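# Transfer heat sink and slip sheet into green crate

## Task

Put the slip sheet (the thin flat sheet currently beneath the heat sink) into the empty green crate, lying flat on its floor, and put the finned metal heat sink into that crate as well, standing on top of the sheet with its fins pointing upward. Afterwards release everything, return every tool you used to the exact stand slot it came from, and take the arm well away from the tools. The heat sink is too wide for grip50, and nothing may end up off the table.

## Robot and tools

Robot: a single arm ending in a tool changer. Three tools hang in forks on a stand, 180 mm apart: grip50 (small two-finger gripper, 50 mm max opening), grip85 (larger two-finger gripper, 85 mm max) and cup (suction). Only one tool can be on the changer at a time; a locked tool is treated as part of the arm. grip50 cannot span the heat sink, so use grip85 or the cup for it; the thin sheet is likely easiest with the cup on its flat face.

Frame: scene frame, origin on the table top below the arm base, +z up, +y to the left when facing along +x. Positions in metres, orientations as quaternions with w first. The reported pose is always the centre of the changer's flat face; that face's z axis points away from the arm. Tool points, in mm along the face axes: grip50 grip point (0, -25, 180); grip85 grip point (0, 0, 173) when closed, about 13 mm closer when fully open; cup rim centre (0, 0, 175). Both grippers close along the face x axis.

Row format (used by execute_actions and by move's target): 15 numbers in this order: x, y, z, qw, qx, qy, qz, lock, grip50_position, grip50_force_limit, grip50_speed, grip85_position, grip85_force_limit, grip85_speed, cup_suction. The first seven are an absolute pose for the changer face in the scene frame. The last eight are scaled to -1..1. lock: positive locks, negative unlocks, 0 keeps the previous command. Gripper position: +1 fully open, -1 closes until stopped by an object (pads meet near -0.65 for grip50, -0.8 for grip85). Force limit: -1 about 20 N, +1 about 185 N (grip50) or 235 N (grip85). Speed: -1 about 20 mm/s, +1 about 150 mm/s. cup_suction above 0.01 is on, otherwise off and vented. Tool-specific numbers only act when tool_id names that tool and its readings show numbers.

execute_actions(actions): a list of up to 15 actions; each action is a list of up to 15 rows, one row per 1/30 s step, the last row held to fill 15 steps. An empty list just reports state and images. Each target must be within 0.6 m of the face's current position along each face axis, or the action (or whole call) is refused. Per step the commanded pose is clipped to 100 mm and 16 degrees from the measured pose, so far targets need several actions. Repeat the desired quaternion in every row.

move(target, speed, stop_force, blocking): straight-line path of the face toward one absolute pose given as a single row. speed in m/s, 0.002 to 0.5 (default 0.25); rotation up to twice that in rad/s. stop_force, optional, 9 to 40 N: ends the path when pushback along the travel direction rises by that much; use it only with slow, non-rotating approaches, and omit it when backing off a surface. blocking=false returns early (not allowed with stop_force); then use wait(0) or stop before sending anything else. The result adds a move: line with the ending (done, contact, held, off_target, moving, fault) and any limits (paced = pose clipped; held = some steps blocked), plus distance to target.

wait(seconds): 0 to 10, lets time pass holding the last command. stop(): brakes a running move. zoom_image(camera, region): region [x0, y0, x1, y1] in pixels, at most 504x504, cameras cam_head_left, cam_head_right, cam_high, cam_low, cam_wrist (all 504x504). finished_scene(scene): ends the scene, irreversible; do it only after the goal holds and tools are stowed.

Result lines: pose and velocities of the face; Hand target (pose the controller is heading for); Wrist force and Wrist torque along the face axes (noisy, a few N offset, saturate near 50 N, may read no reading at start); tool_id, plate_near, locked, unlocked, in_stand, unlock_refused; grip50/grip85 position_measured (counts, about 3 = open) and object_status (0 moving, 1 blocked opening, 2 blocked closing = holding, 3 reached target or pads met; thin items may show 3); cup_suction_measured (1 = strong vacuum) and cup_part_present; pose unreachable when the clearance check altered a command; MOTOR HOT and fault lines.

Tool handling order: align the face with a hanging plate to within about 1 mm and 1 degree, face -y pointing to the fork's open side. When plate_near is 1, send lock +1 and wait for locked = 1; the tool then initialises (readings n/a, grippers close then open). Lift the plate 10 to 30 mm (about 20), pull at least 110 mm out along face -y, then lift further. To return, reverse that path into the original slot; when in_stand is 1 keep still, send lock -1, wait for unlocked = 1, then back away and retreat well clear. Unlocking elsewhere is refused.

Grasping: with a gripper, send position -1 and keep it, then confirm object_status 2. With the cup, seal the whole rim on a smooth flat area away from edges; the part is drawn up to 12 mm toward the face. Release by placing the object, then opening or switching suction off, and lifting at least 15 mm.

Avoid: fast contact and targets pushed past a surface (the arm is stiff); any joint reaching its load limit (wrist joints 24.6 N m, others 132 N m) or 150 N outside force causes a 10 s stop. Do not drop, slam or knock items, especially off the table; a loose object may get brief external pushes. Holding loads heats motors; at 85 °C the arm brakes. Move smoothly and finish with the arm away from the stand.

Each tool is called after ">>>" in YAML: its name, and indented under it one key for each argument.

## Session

>>> execute_actions:
  actions: []

Scene clock: 0.00 s.
end_effector_position=(+0.4264, +0.0184, +0.3210) locked=0 unlocked=1 plate_near=0 in_stand=0 unlock_refused=0 tool_id=none grip50_position_measured=n/a grip50_object_status=n/a grip85_position_measured=n/a grip85_object_status=n/a cup_suction_measured=n/a cup_part_present=n/a end_effector_quat_wxyz=(-0.001, +0.690, +0.724, +0.004) end_effector_velocity=(-0.000, -0.000, -0.000) end_effector_angular_velocity=(-0.001, +0.000, +0.001)
Joint positions: [-0.316 -1.722  2.043 -1.891 -1.571 -1.886]
Joint velocities: [ 0.     0.    -0.     0.    -0.001 -0.001]
Wrist force (N, on the end effector, along its own x y z axes, offset not removed): no reading
Wrist torque (N m, same axes, about the end effector's origin, offset not removed): no reading
Hand target: +0.426, +0.018, +0.321; -0.001, +0.690, +0.724, +0.004

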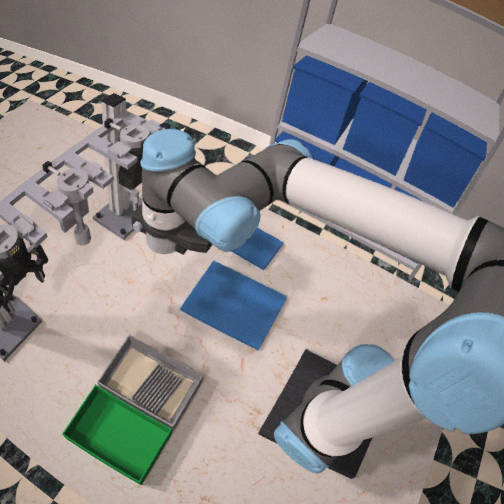

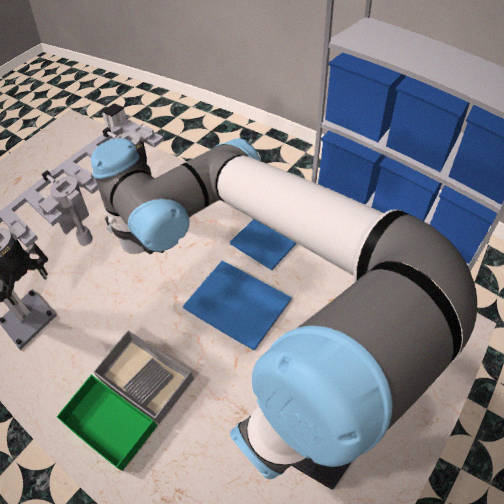

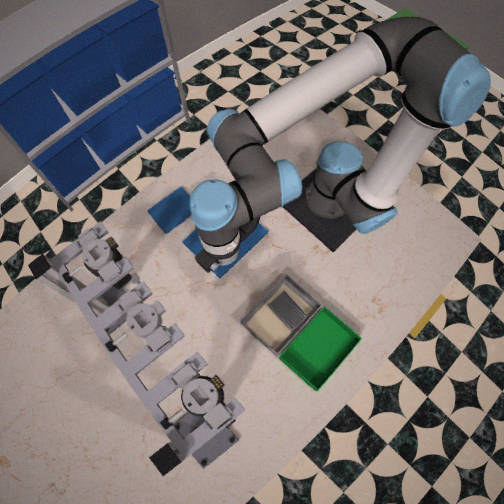

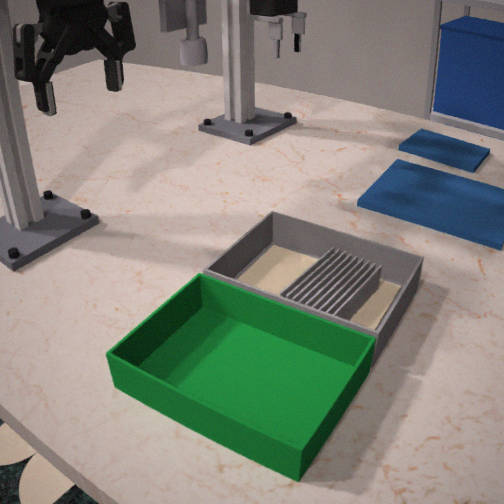

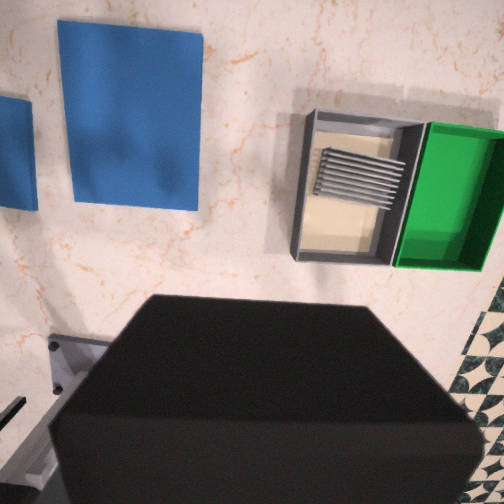

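>>> move:
  target: [0.50,0.15,0.43,0,0.7248,0.689,0,0,1,0,0,1,0,0,0]

>>> move:
  target: [0.654,0.212,0.41,0,0.7248,0.689,0,0,1,0,0,1,0,0,0]
  speed: 0.2

Scene clock: 10.03 s.
end_effector_position=(+0.5002, +0.1498, +0.4298) locked=0 unlocked=1 plate_near=0 in_stand=0 unlock_refused=0 tool_id=none grip50_position_measured=n/a grip50_object_status=n/a grip85_position_measured=n/a grip85_object_status=n/a cup_suction_measured=n/a cup_part_present=n/a end_effector_quat_wxyz=(+0.000, +0.725, +0.689, -0.000) end_effector_velocity=(+0.001, +0.001, +0.001) end_effector_angular_velocity=(+0.000, +0.001, -0.002)
Joint positions: [-0.008 -1.528  1.58  -1.616 -1.577 -1.48 ]
Joint velocities: [ 0.002  0.004 -0.007  0.005  0.     0.004]
Wrist force (N, on the end effector, along its own x y z axes, offset not removed): [-1.4 1.4 -0.8]
Wrist torque (N m, same axes, about the end effector's origin, offset not removed): [0.07 0.11 -0.33]
Hand target: +0.500, +0.150, +0.430; +0.000, +0.725, +0.689, -0.000
Off the commanded pose: 0.000 m, 0 deg.
move: done

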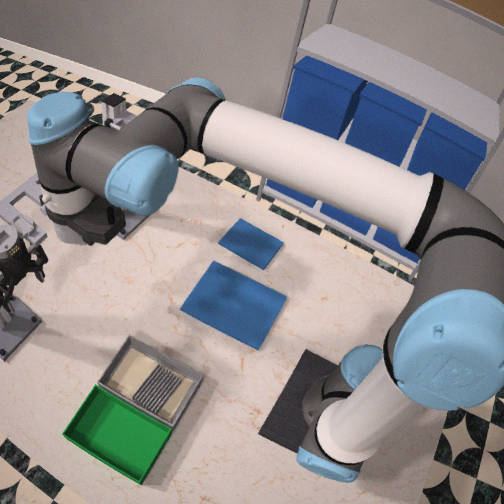

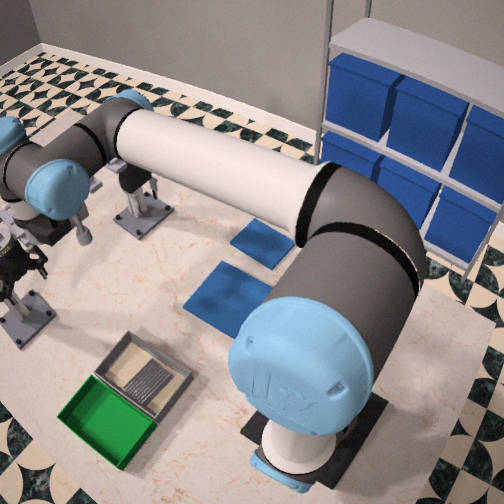

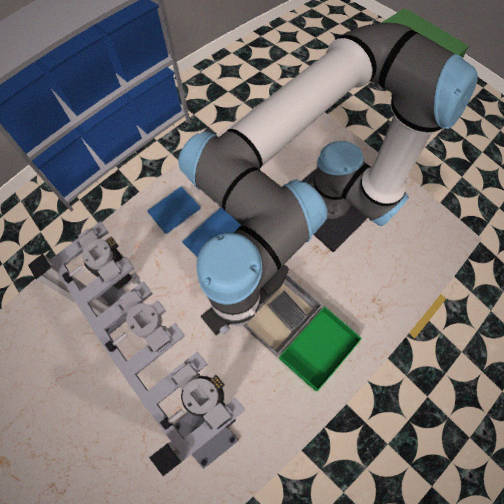

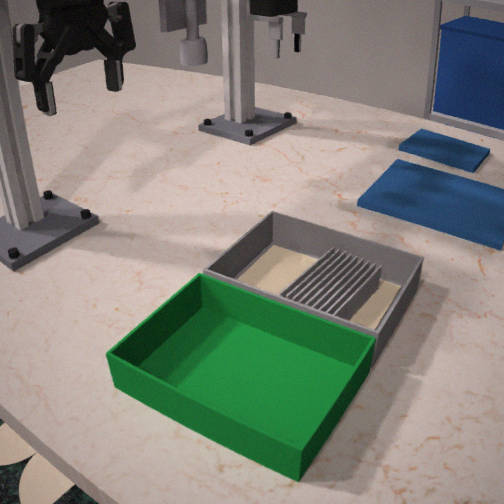

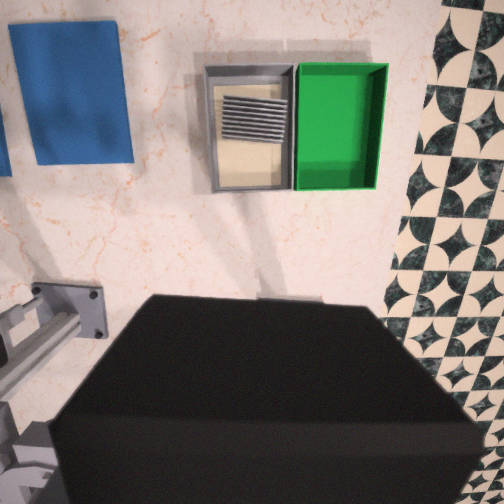

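Scene clock: 11.47 s.
end_effector_position=(+0.6539, +0.2119, +0.4099) locked=0 unlocked=1 plate_near=0 in_stand=0 unlock_refused=0 tool_id=none grip50_position_measured=n/a grip50_object_status=n/a grip85_position_measured=n/a grip85_object_status=n/a cup_suction_measured=n/a cup_part_present=n/a end_effector_quat_wxyz=(+0.000, +0.725, +0.689, +0.000) end_effector_velocity=(+0.002, +0.001, +0.000) end_effector_angular_velocity=(-0.001, +0.001, -0.001)
Joint positions: [ 0.075 -1.116  1.113 -1.561 -1.576 -1.397]
Joint velocities: [ 0.001  0.006 -0.009  0.005 -0.001  0.001]
Wrist force (N, on the end effector, along its own x y z axes, offset not removed): [-4.5 0.7 -0.6]
Wrist torque (N m, same axes, about the end effector's origin, offset not removed): [0.16 0.26 -0.20]
Hand target: +0.654, +0.212, +0.410; +0.000, +0.725, +0.689, -0.000
Off the commanded pose: 0.000 m, 0 deg.
move: done

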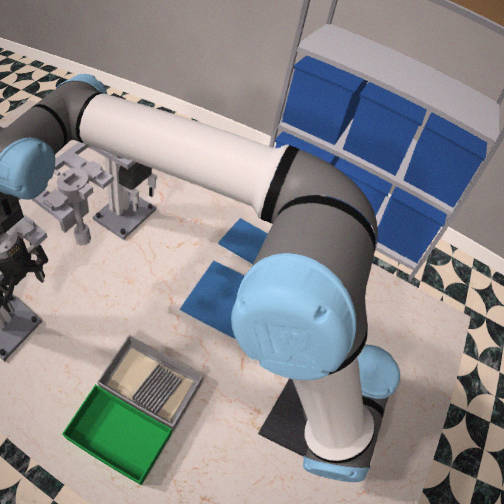

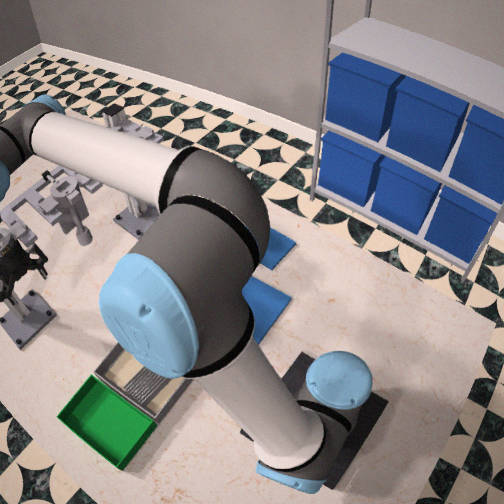

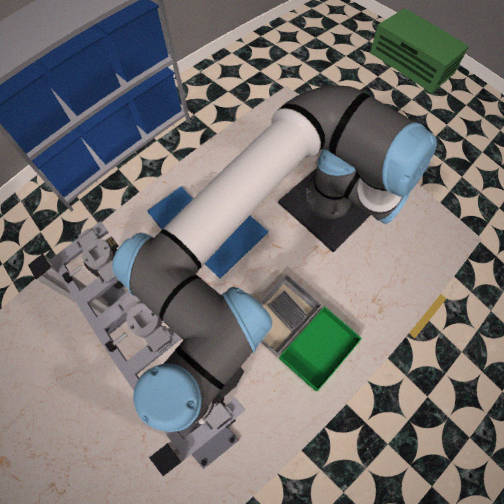

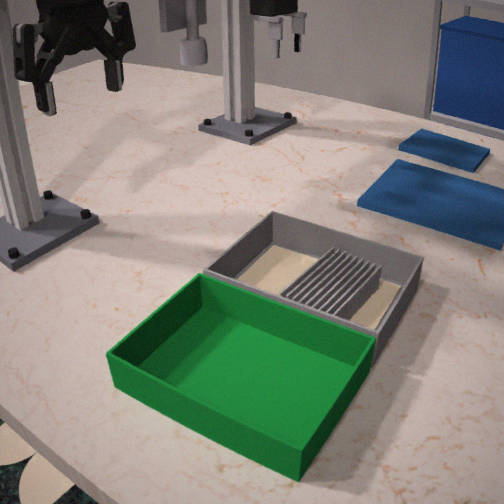

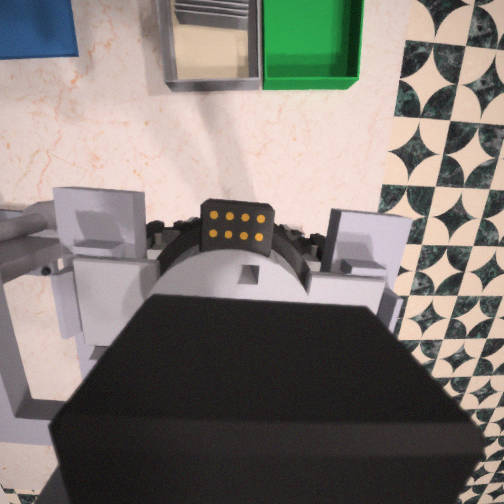

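>>> execute_actions:
  actions: []

Scene clock: 29.03 s.
end_effector_position=(+0.6540, +0.2119, +0.4099) locked=0 unlocked=1 plate_near=0 in_stand=0 unlock_refused=0 tool_id=none grip50_position_measured=n/a grip50_object_status=n/a grip85_position_measured=n/a grip85_object_status=n/a cup_suction_measured=n/a cup_part_present=n/a end_effector_quat_wxyz=(+0.000, +0.725, +0.689, -0.000) end_effector_velocity=(-0.000, +0.000, -0.000) end_effector_angular_velocity=(+0.000, +0.000, +0.001)
Joint positions: [ 0.075 -1.115  1.112 -1.56  -1.576 -1.397]
Joint velocities: [-0.     0.    -0.     0.     0.    -0.001]
Wrist force (N, on the end effector, along its own x y z axes, offset not removed): [1.3 -2.1 -0.8]
Wrist torque (N m, same axes, about the end effector's origin, offset not removed): [0.00 -0.03 -0.25]
Hand target: +0.654, +0.212, +0.410; +0.000, +0.725, +0.689, -0.000
Off the commanded pose: 0.000 m, 0 deg.

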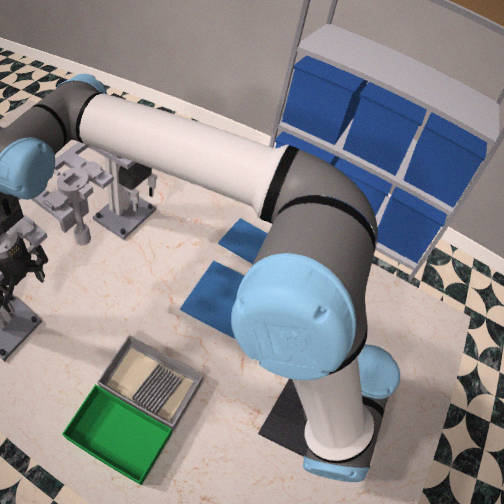

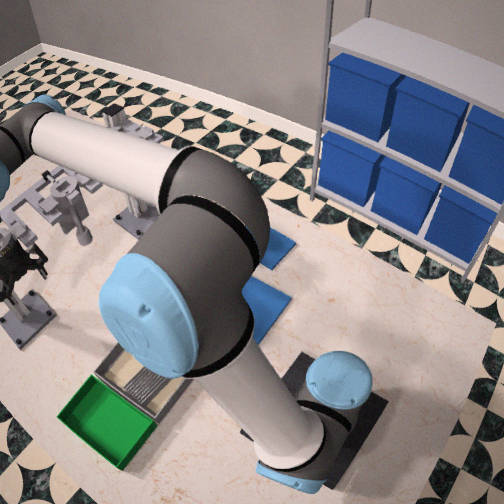

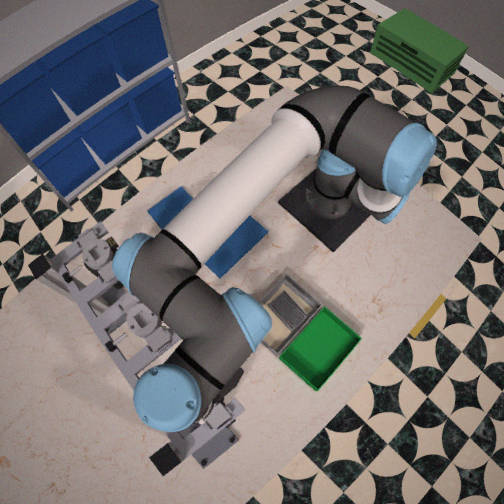

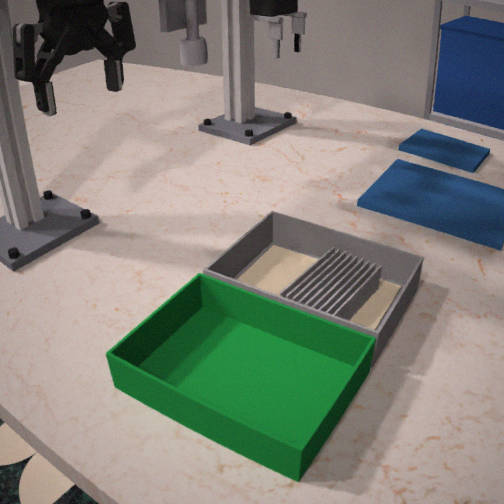

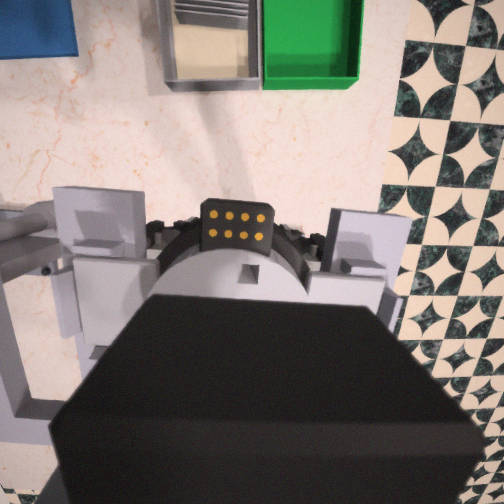

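>>> move:
  target: [0.635,0.322,0.40,0,0.7248,0.689,0,0,0,0,0,0,0,0,0]
  speed: 0.15

>>> move:
  target: [0.635,0.322,0.333,0,0.7248,0.689,0,0,0,0,0,0,0,0,0]
  speed: 0.04
  stop_force: 10

>>> move:
  target: [0.635,0.29,0.333,0,0.7248,0.689,0,0,0,0,0,0,0,0,0]
  speed: 0.004
  stop_force: 10

Scene clock: 37.23 s.
end_effector_position=(+0.6351, +0.3218, +0.4000) locked=0 unlocked=1 plate_near=0 in_stand=0 unlock_refused=0 tool_id=none grip50_position_measured=n/a grip50_object_status=n/a grip85_position_measured=n/a grip85_object_status=n/a cup_suction_measured=n/a cup_part_present=n/a end_effector_quat_wxyz=(+0.000, +0.725, +0.689, -0.000) end_effector_velocity=(-0.000, +0.002, -0.000) end_effector_angular_velocity=(-0.001, +0.001, +0.000)
Joint positions: [ 0.236 -1.048  1.037 -1.552 -1.575 -1.236]
Joint velocities: [ 0.003  0.003 -0.004  0.002 -0.     0.002]
Wrist force (N, on the end effector, along its own x y z axes, offset not removed): [1.4 -1.1 -2.6]
Wrist torque (N m, same axes, about the end effector's origin, offset not removed): [0.00 -0.24 -0.28]
Hand target: +0.635, +0.322, +0.400; +0.000, +0.725, +0.689, -0.000
Off the commanded pose: 0.000 m, 0 deg.
move: done

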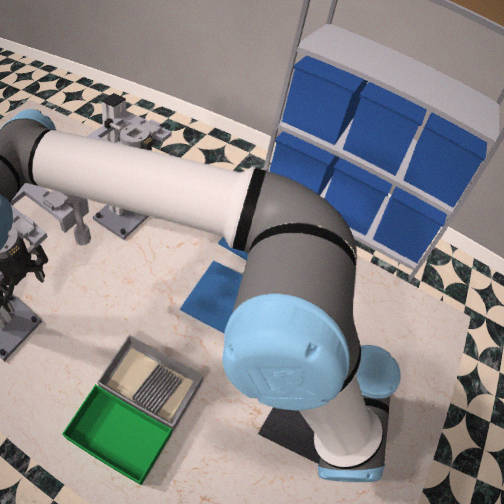

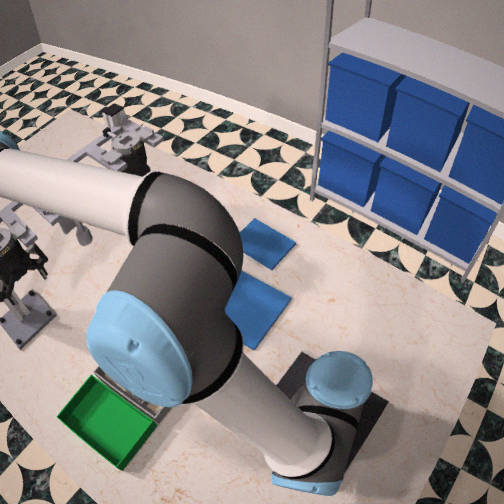

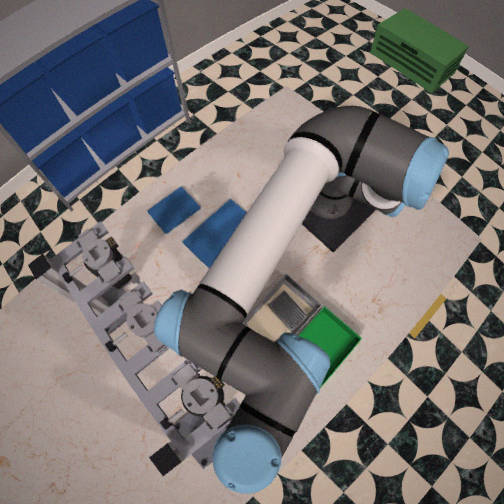

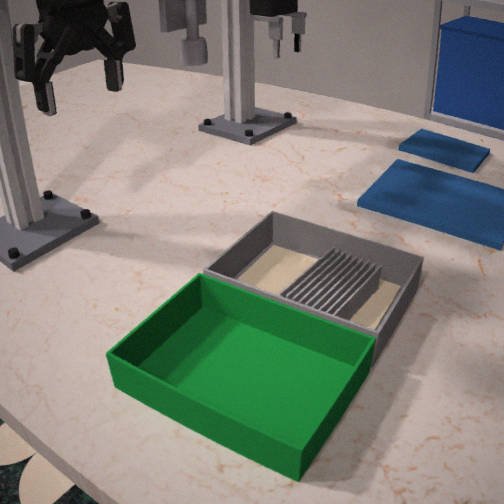

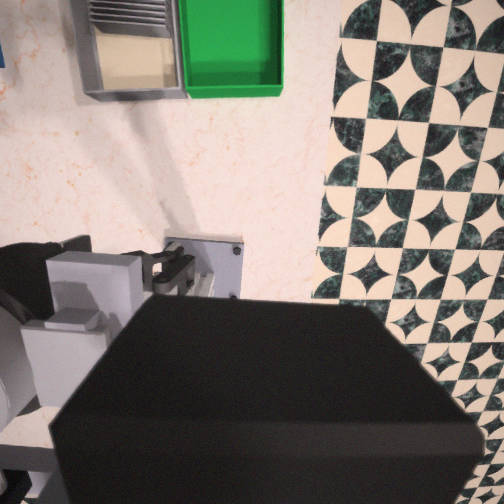

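Scene clock: 39.27 s.
end_effector_position=(+0.6349, +0.3220, +0.3332) locked=0 unlocked=1 plate_near=0 in_stand=0 unlock_refused=0 tool_id=none grip50_position_measured=n/a grip50_object_status=n/a grip85_position_measured=n/a grip85_object_status=n/a cup_suction_measured=n/a cup_part_present=n/a end_effector_quat_wxyz=(-0.000, +0.725, +0.689, -0.000) end_effector_velocity=(-0.000, -0.000, -0.002) end_effector_angular_velocity=(-0.000, -0.001, +0.000)
Joint positions: [ 0.236 -1.038  1.192 -1.717 -1.575 -1.236]
Joint velocities: [-0.     0.     0.004 -0.005 -0.001 -0.   ]
Wrist force (N, on the end effector, along its own x y z axes, offset not removed): [-1.1 0.7 -2.4]
Wrist torque (N m, same axes, about the end effector's origin, offset not removed): [0.15 0.09 -0.10]
Hand target: +0.635, +0.322, +0.333; -0.000, +0.725, +0.689, -0.000
Off the commanded pose: 0.000 m, 0 deg.
move: done

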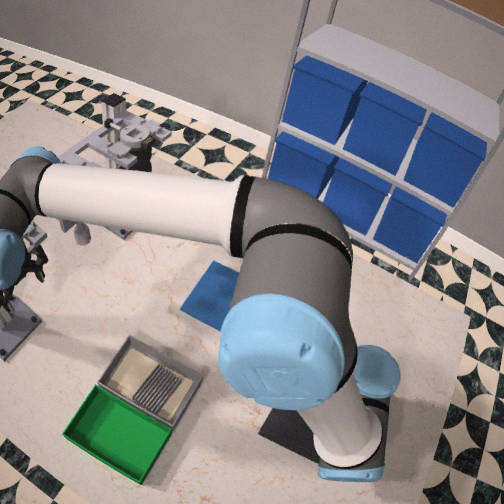

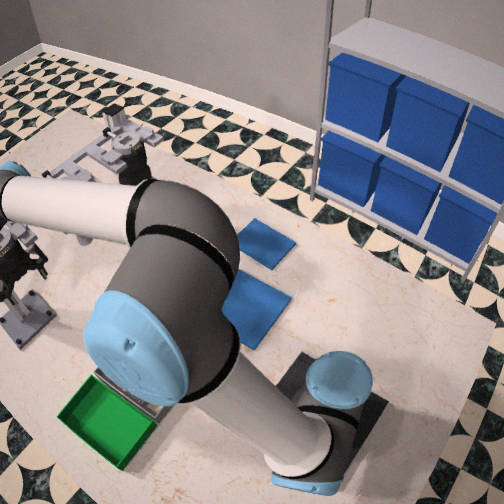

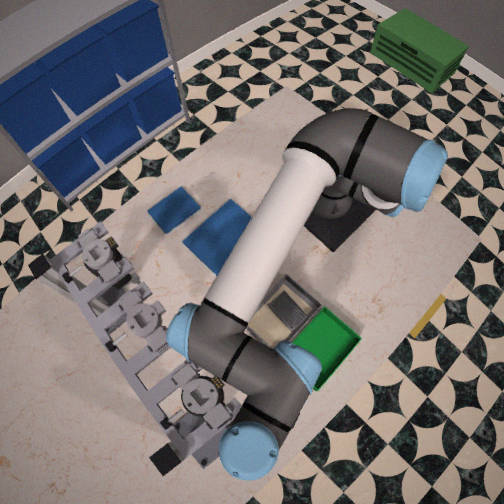

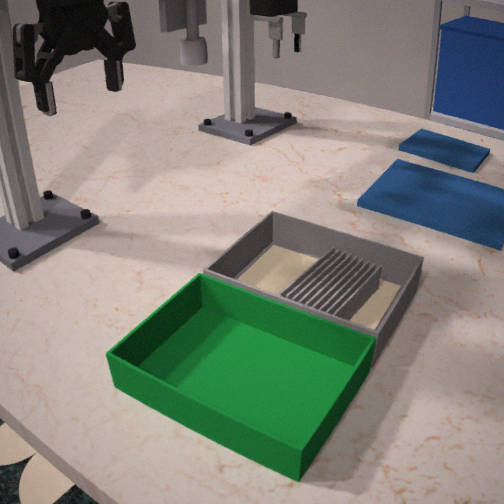

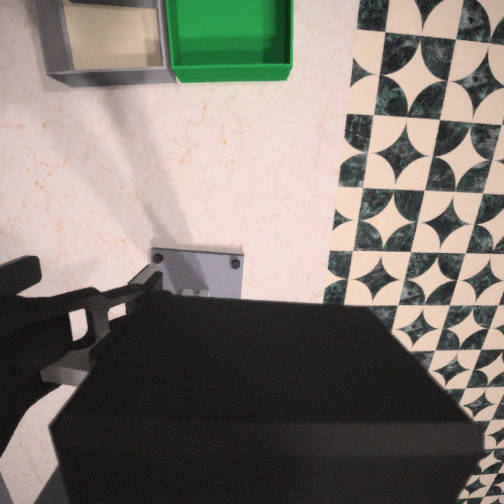

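Scene clock: 42.57 s.
end_effector_position=(+0.6349, +0.3102, +0.3333) locked=0 unlocked=1 plate_near=0 in_stand=0 unlock_refused=0 tool_id=none grip50_position_measured=n/a grip50_object_status=n/a grip85_position_measured=n/a grip85_object_status=n/a cup_suction_measured=n/a cup_part_present=n/a end_effector_quat_wxyz=(+0.000, +0.725, +0.689, +0.000) end_effector_velocity=(+0.000, +0.001, +0.001) end_effector_angular_velocity=(-0.000, -0.001, -0.003)
Joint positions: [ 0.22  -1.051  1.212 -1.725 -1.575 -1.253]
Joint velocities: [ 0.001  0.001 -0.004  0.001 -0.     0.004]
Wrist force (N, on the end effector, along its own x y z axes, offset not removed): [18.9 -1.5 0.4]
Wrist torque (N m, same axes, about the end effector's origin, offset not removed): [0.00 0.10 -0.06]
Hand target: +0.635, +0.310, +0.333; -0.000, +0.725, +0.689, +0.000
Off the commanded pose: 0.020 m, 0 deg.
move: contact

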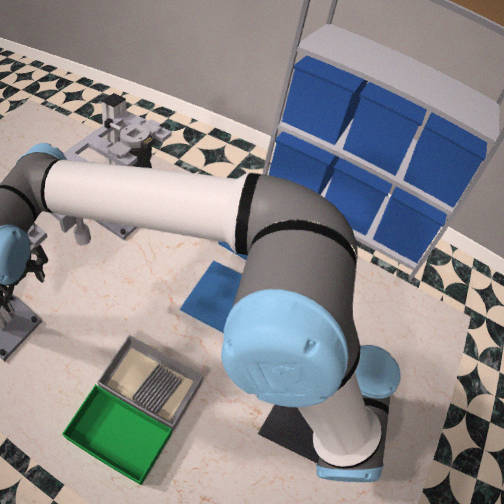

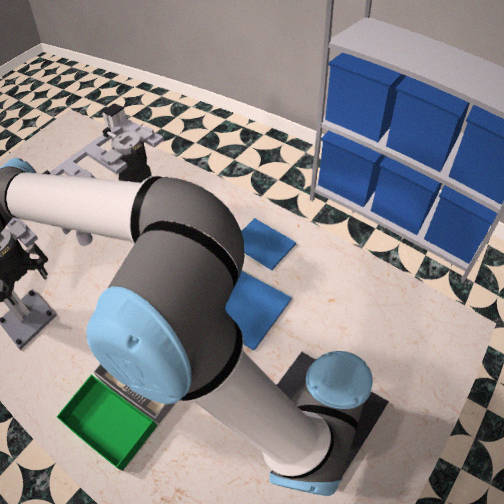

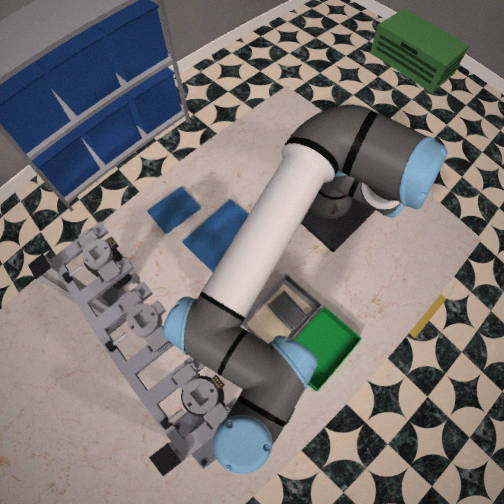

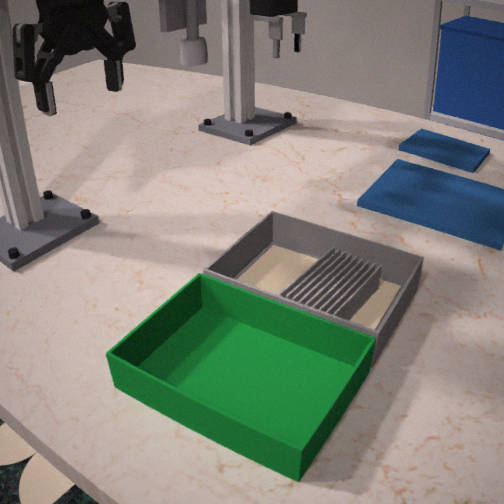

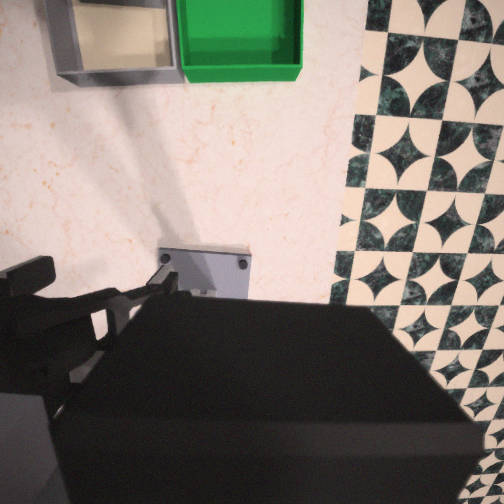

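>>> move:
  target: [0.56,0.33,0.333,0,0.7248,0.689,0,0,0,0,0,0,0,0,0]
  speed: 0.1

>>> move:
  target: [0.55,0.272,0.333,0,0,1,0,0,0,0,0,0,0,0,0]
  speed: 0.3

>>> move:
  target: [0.595,0.272,0.333,0,0,1,0,0,0,0,0,0,0,0,0]
  speed: 0.005
  stop_force: 10

Scene clock: 50.77 s.
end_effector_position=(+0.5602, +0.3300, +0.3330) locked=0 unlocked=1 plate_near=0 in_stand=0 unlock_refused=0 tool_id=none grip50_position_measured=n/a grip50_object_status=n/a grip85_position_measured=n/a grip85_object_status=n/a cup_suction_measured=n/a cup_part_present=n/a end_effector_quat_wxyz=(+0.000, +0.725, +0.689, -0.000) end_effector_velocity=(-0.002, +0.000, -0.000) end_effector_angular_velocity=(-0.000, -0.000, -0.001)
Joint positions: [ 0.281 -1.188  1.415 -1.789 -1.575 -1.191]
Joint velocities: [ 0.002 -0.004  0.006 -0.002 -0.     0.002]
Wrist force (N, on the end effector, along its own x y z axes, offset not removed): [0.8 1.6 -2.3]
Wrist torque (N m, same axes, about the end effector's origin, offset not removed): [0.06 0.11 -0.23]
Hand target: +0.560, +0.330, +0.333; +0.000, +0.725, +0.689, -0.000
Off the commanded pose: 0.000 m, 0 deg.
move: done

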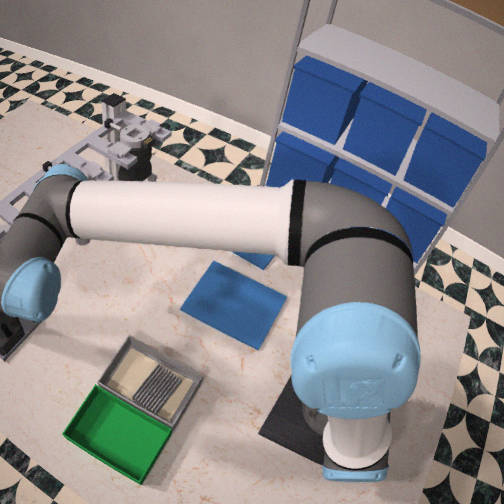

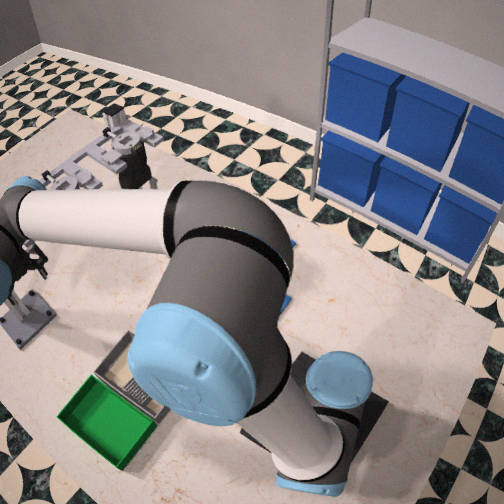

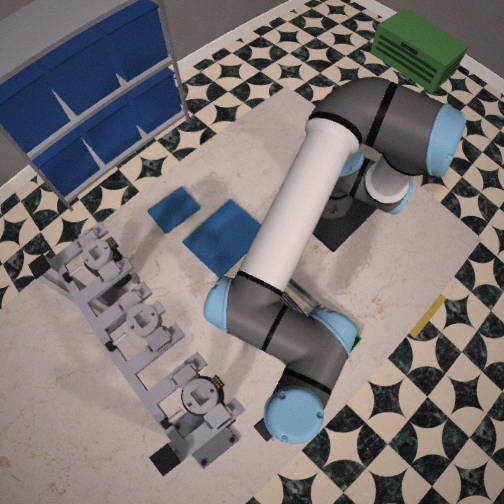

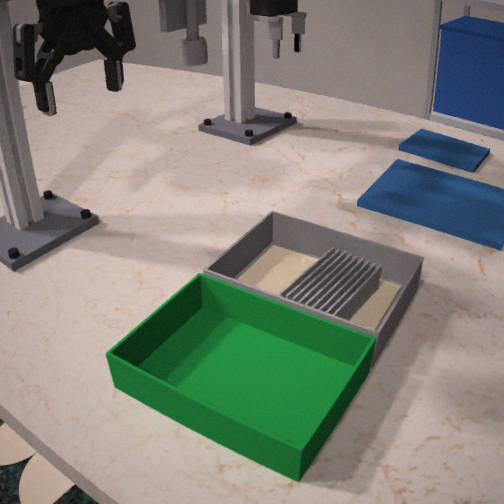

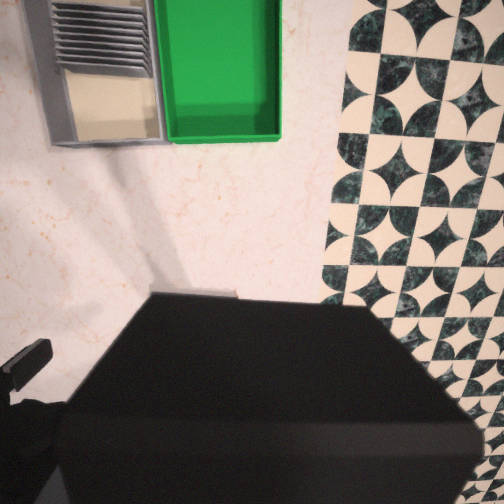

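Scene clock: 54.00 s.
end_effector_position=(+0.5500, +0.2720, +0.3330) locked=0 unlocked=1 plate_near=0 in_stand=0 unlock_refused=0 tool_id=none grip50_position_measured=n/a grip50_object_status=n/a grip85_position_measured=n/a grip85_object_status=n/a cup_suction_measured=n/a cup_part_present=n/a end_effector_quat_wxyz=(-0.000, +0.000, +1.000, +0.000) end_effector_velocity=(-0.000, -0.000, +0.000) end_effector_angular_velocity=(+0.001, -0.000, +0.010)
Joint positions: [ 0.196 -1.275  1.532 -1.821 -1.575 -2.897]
Joint velocities: [-0.001 -0.001  0.001 -0.     0.001 -0.011]
Wrist force (N, on the end effector, along its own x y z axes, offset not removed): [-2.3 1.8 -4.3]
Wrist torque (N m, same axes, about the end effector's origin, offset not removed): [0.13 0.10 -0.26]
Hand target: +0.550, +0.272, +0.333; -0.000, +0.000, +1.000, +0.000
Off the commanded pose: 0.000 m, 0 deg.
move: done

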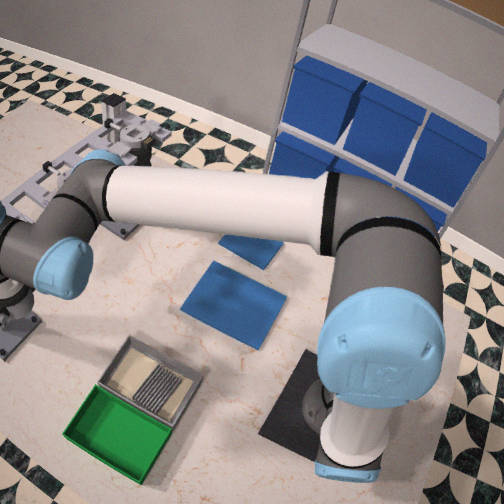

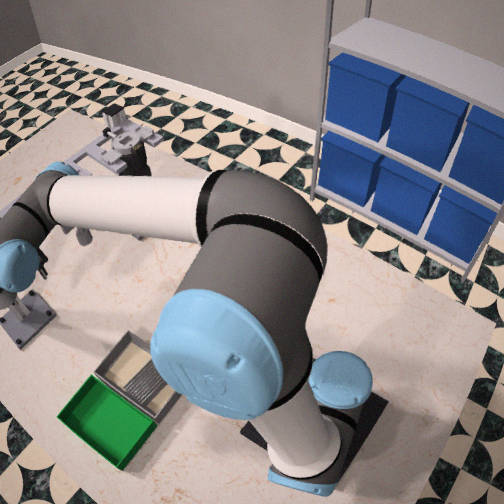

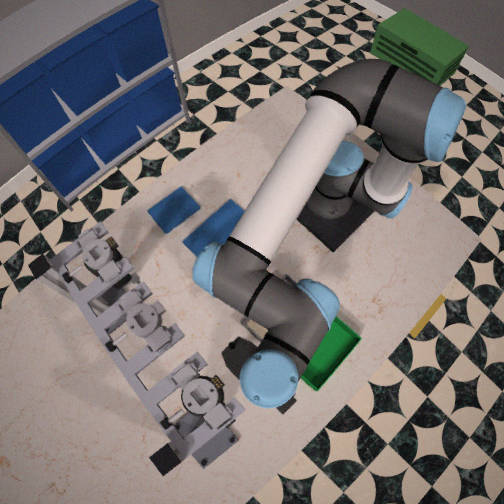

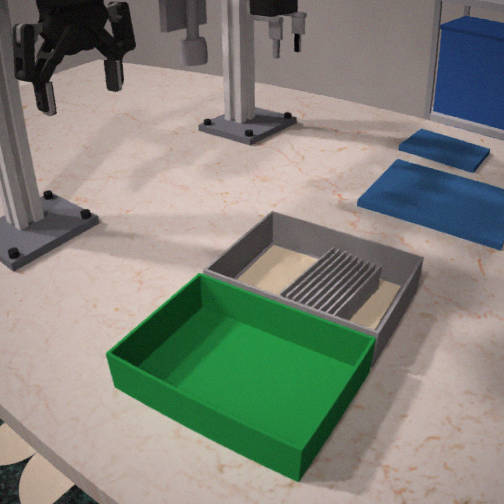

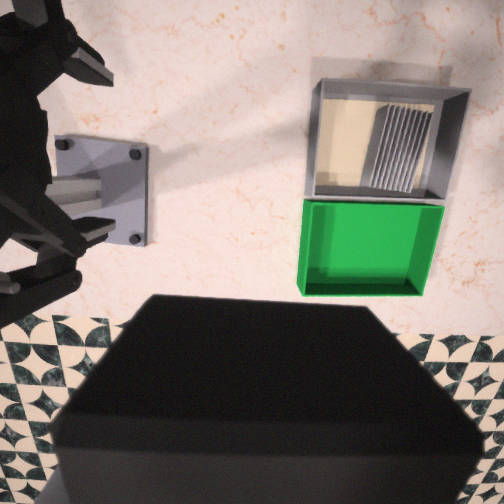

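Scene clock: 59.93 s.
end_effector_position=(+0.5777, +0.2720, +0.3329) locked=0 unlocked=1 plate_near=0 in_stand=0 unlock_refused=0 tool_id=none grip50_position_measured=n/a grip50_object_status=n/a grip85_position_measured=n/a grip85_object_status=n/a cup_suction_measured=n/a cup_part_present=n/a end_effector_quat_wxyz=(-0.000, +0.000, +1.000, -0.000) end_effector_velocity=(-0.001, -0.000, -0.000) end_effector_angular_velocity=(+0.001, -0.004, -0.000)
Joint positions: [ 0.185 -1.216  1.453 -1.8   -1.575 -2.908]
Joint velocities: [-0.    -0.003  0.006 -0.007  0.     0.   ]
Wrist force (N, on the end effector, along its own x y z axes, offset not removed): [38.8 4.8 -6.0]
Wrist torque (N m, same axes, about the end effector's origin, offset not removed): [0.08 -0.43 -0.23]
Hand target: +0.577, +0.272, +0.333; -0.000, +0.000, +1.000, +0.000
Off the commanded pose: 0.017 m, 0 deg.
move: contact

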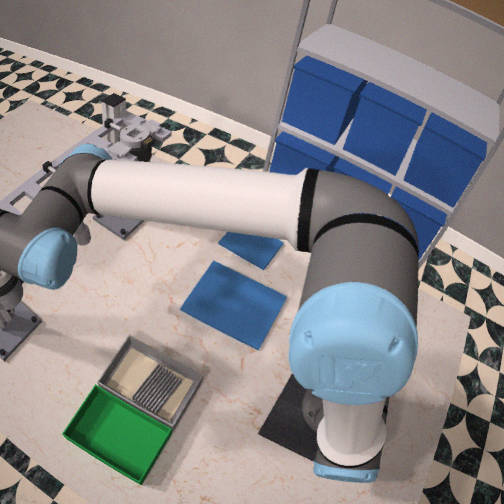

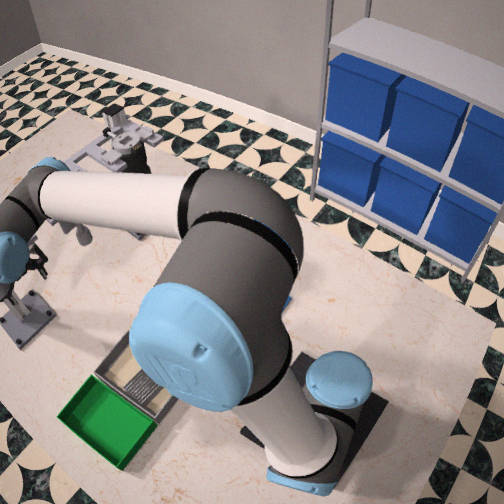

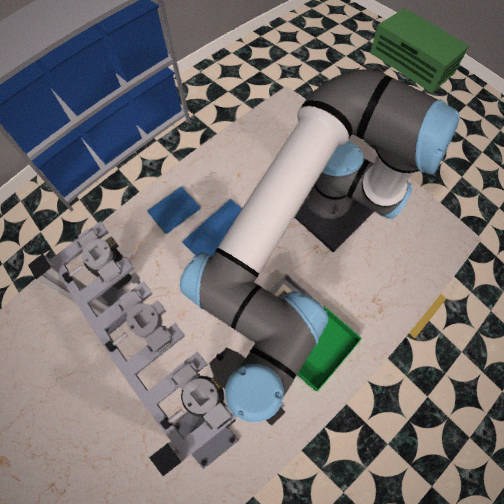

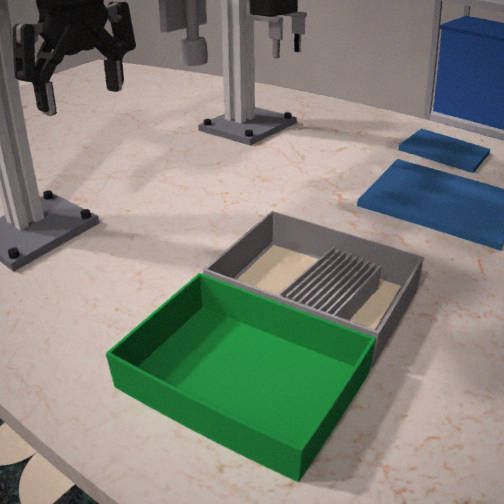

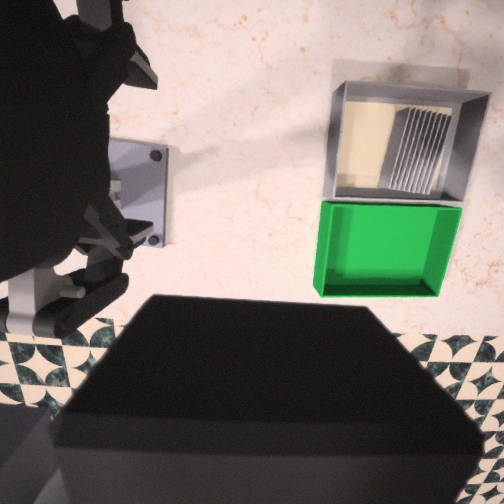

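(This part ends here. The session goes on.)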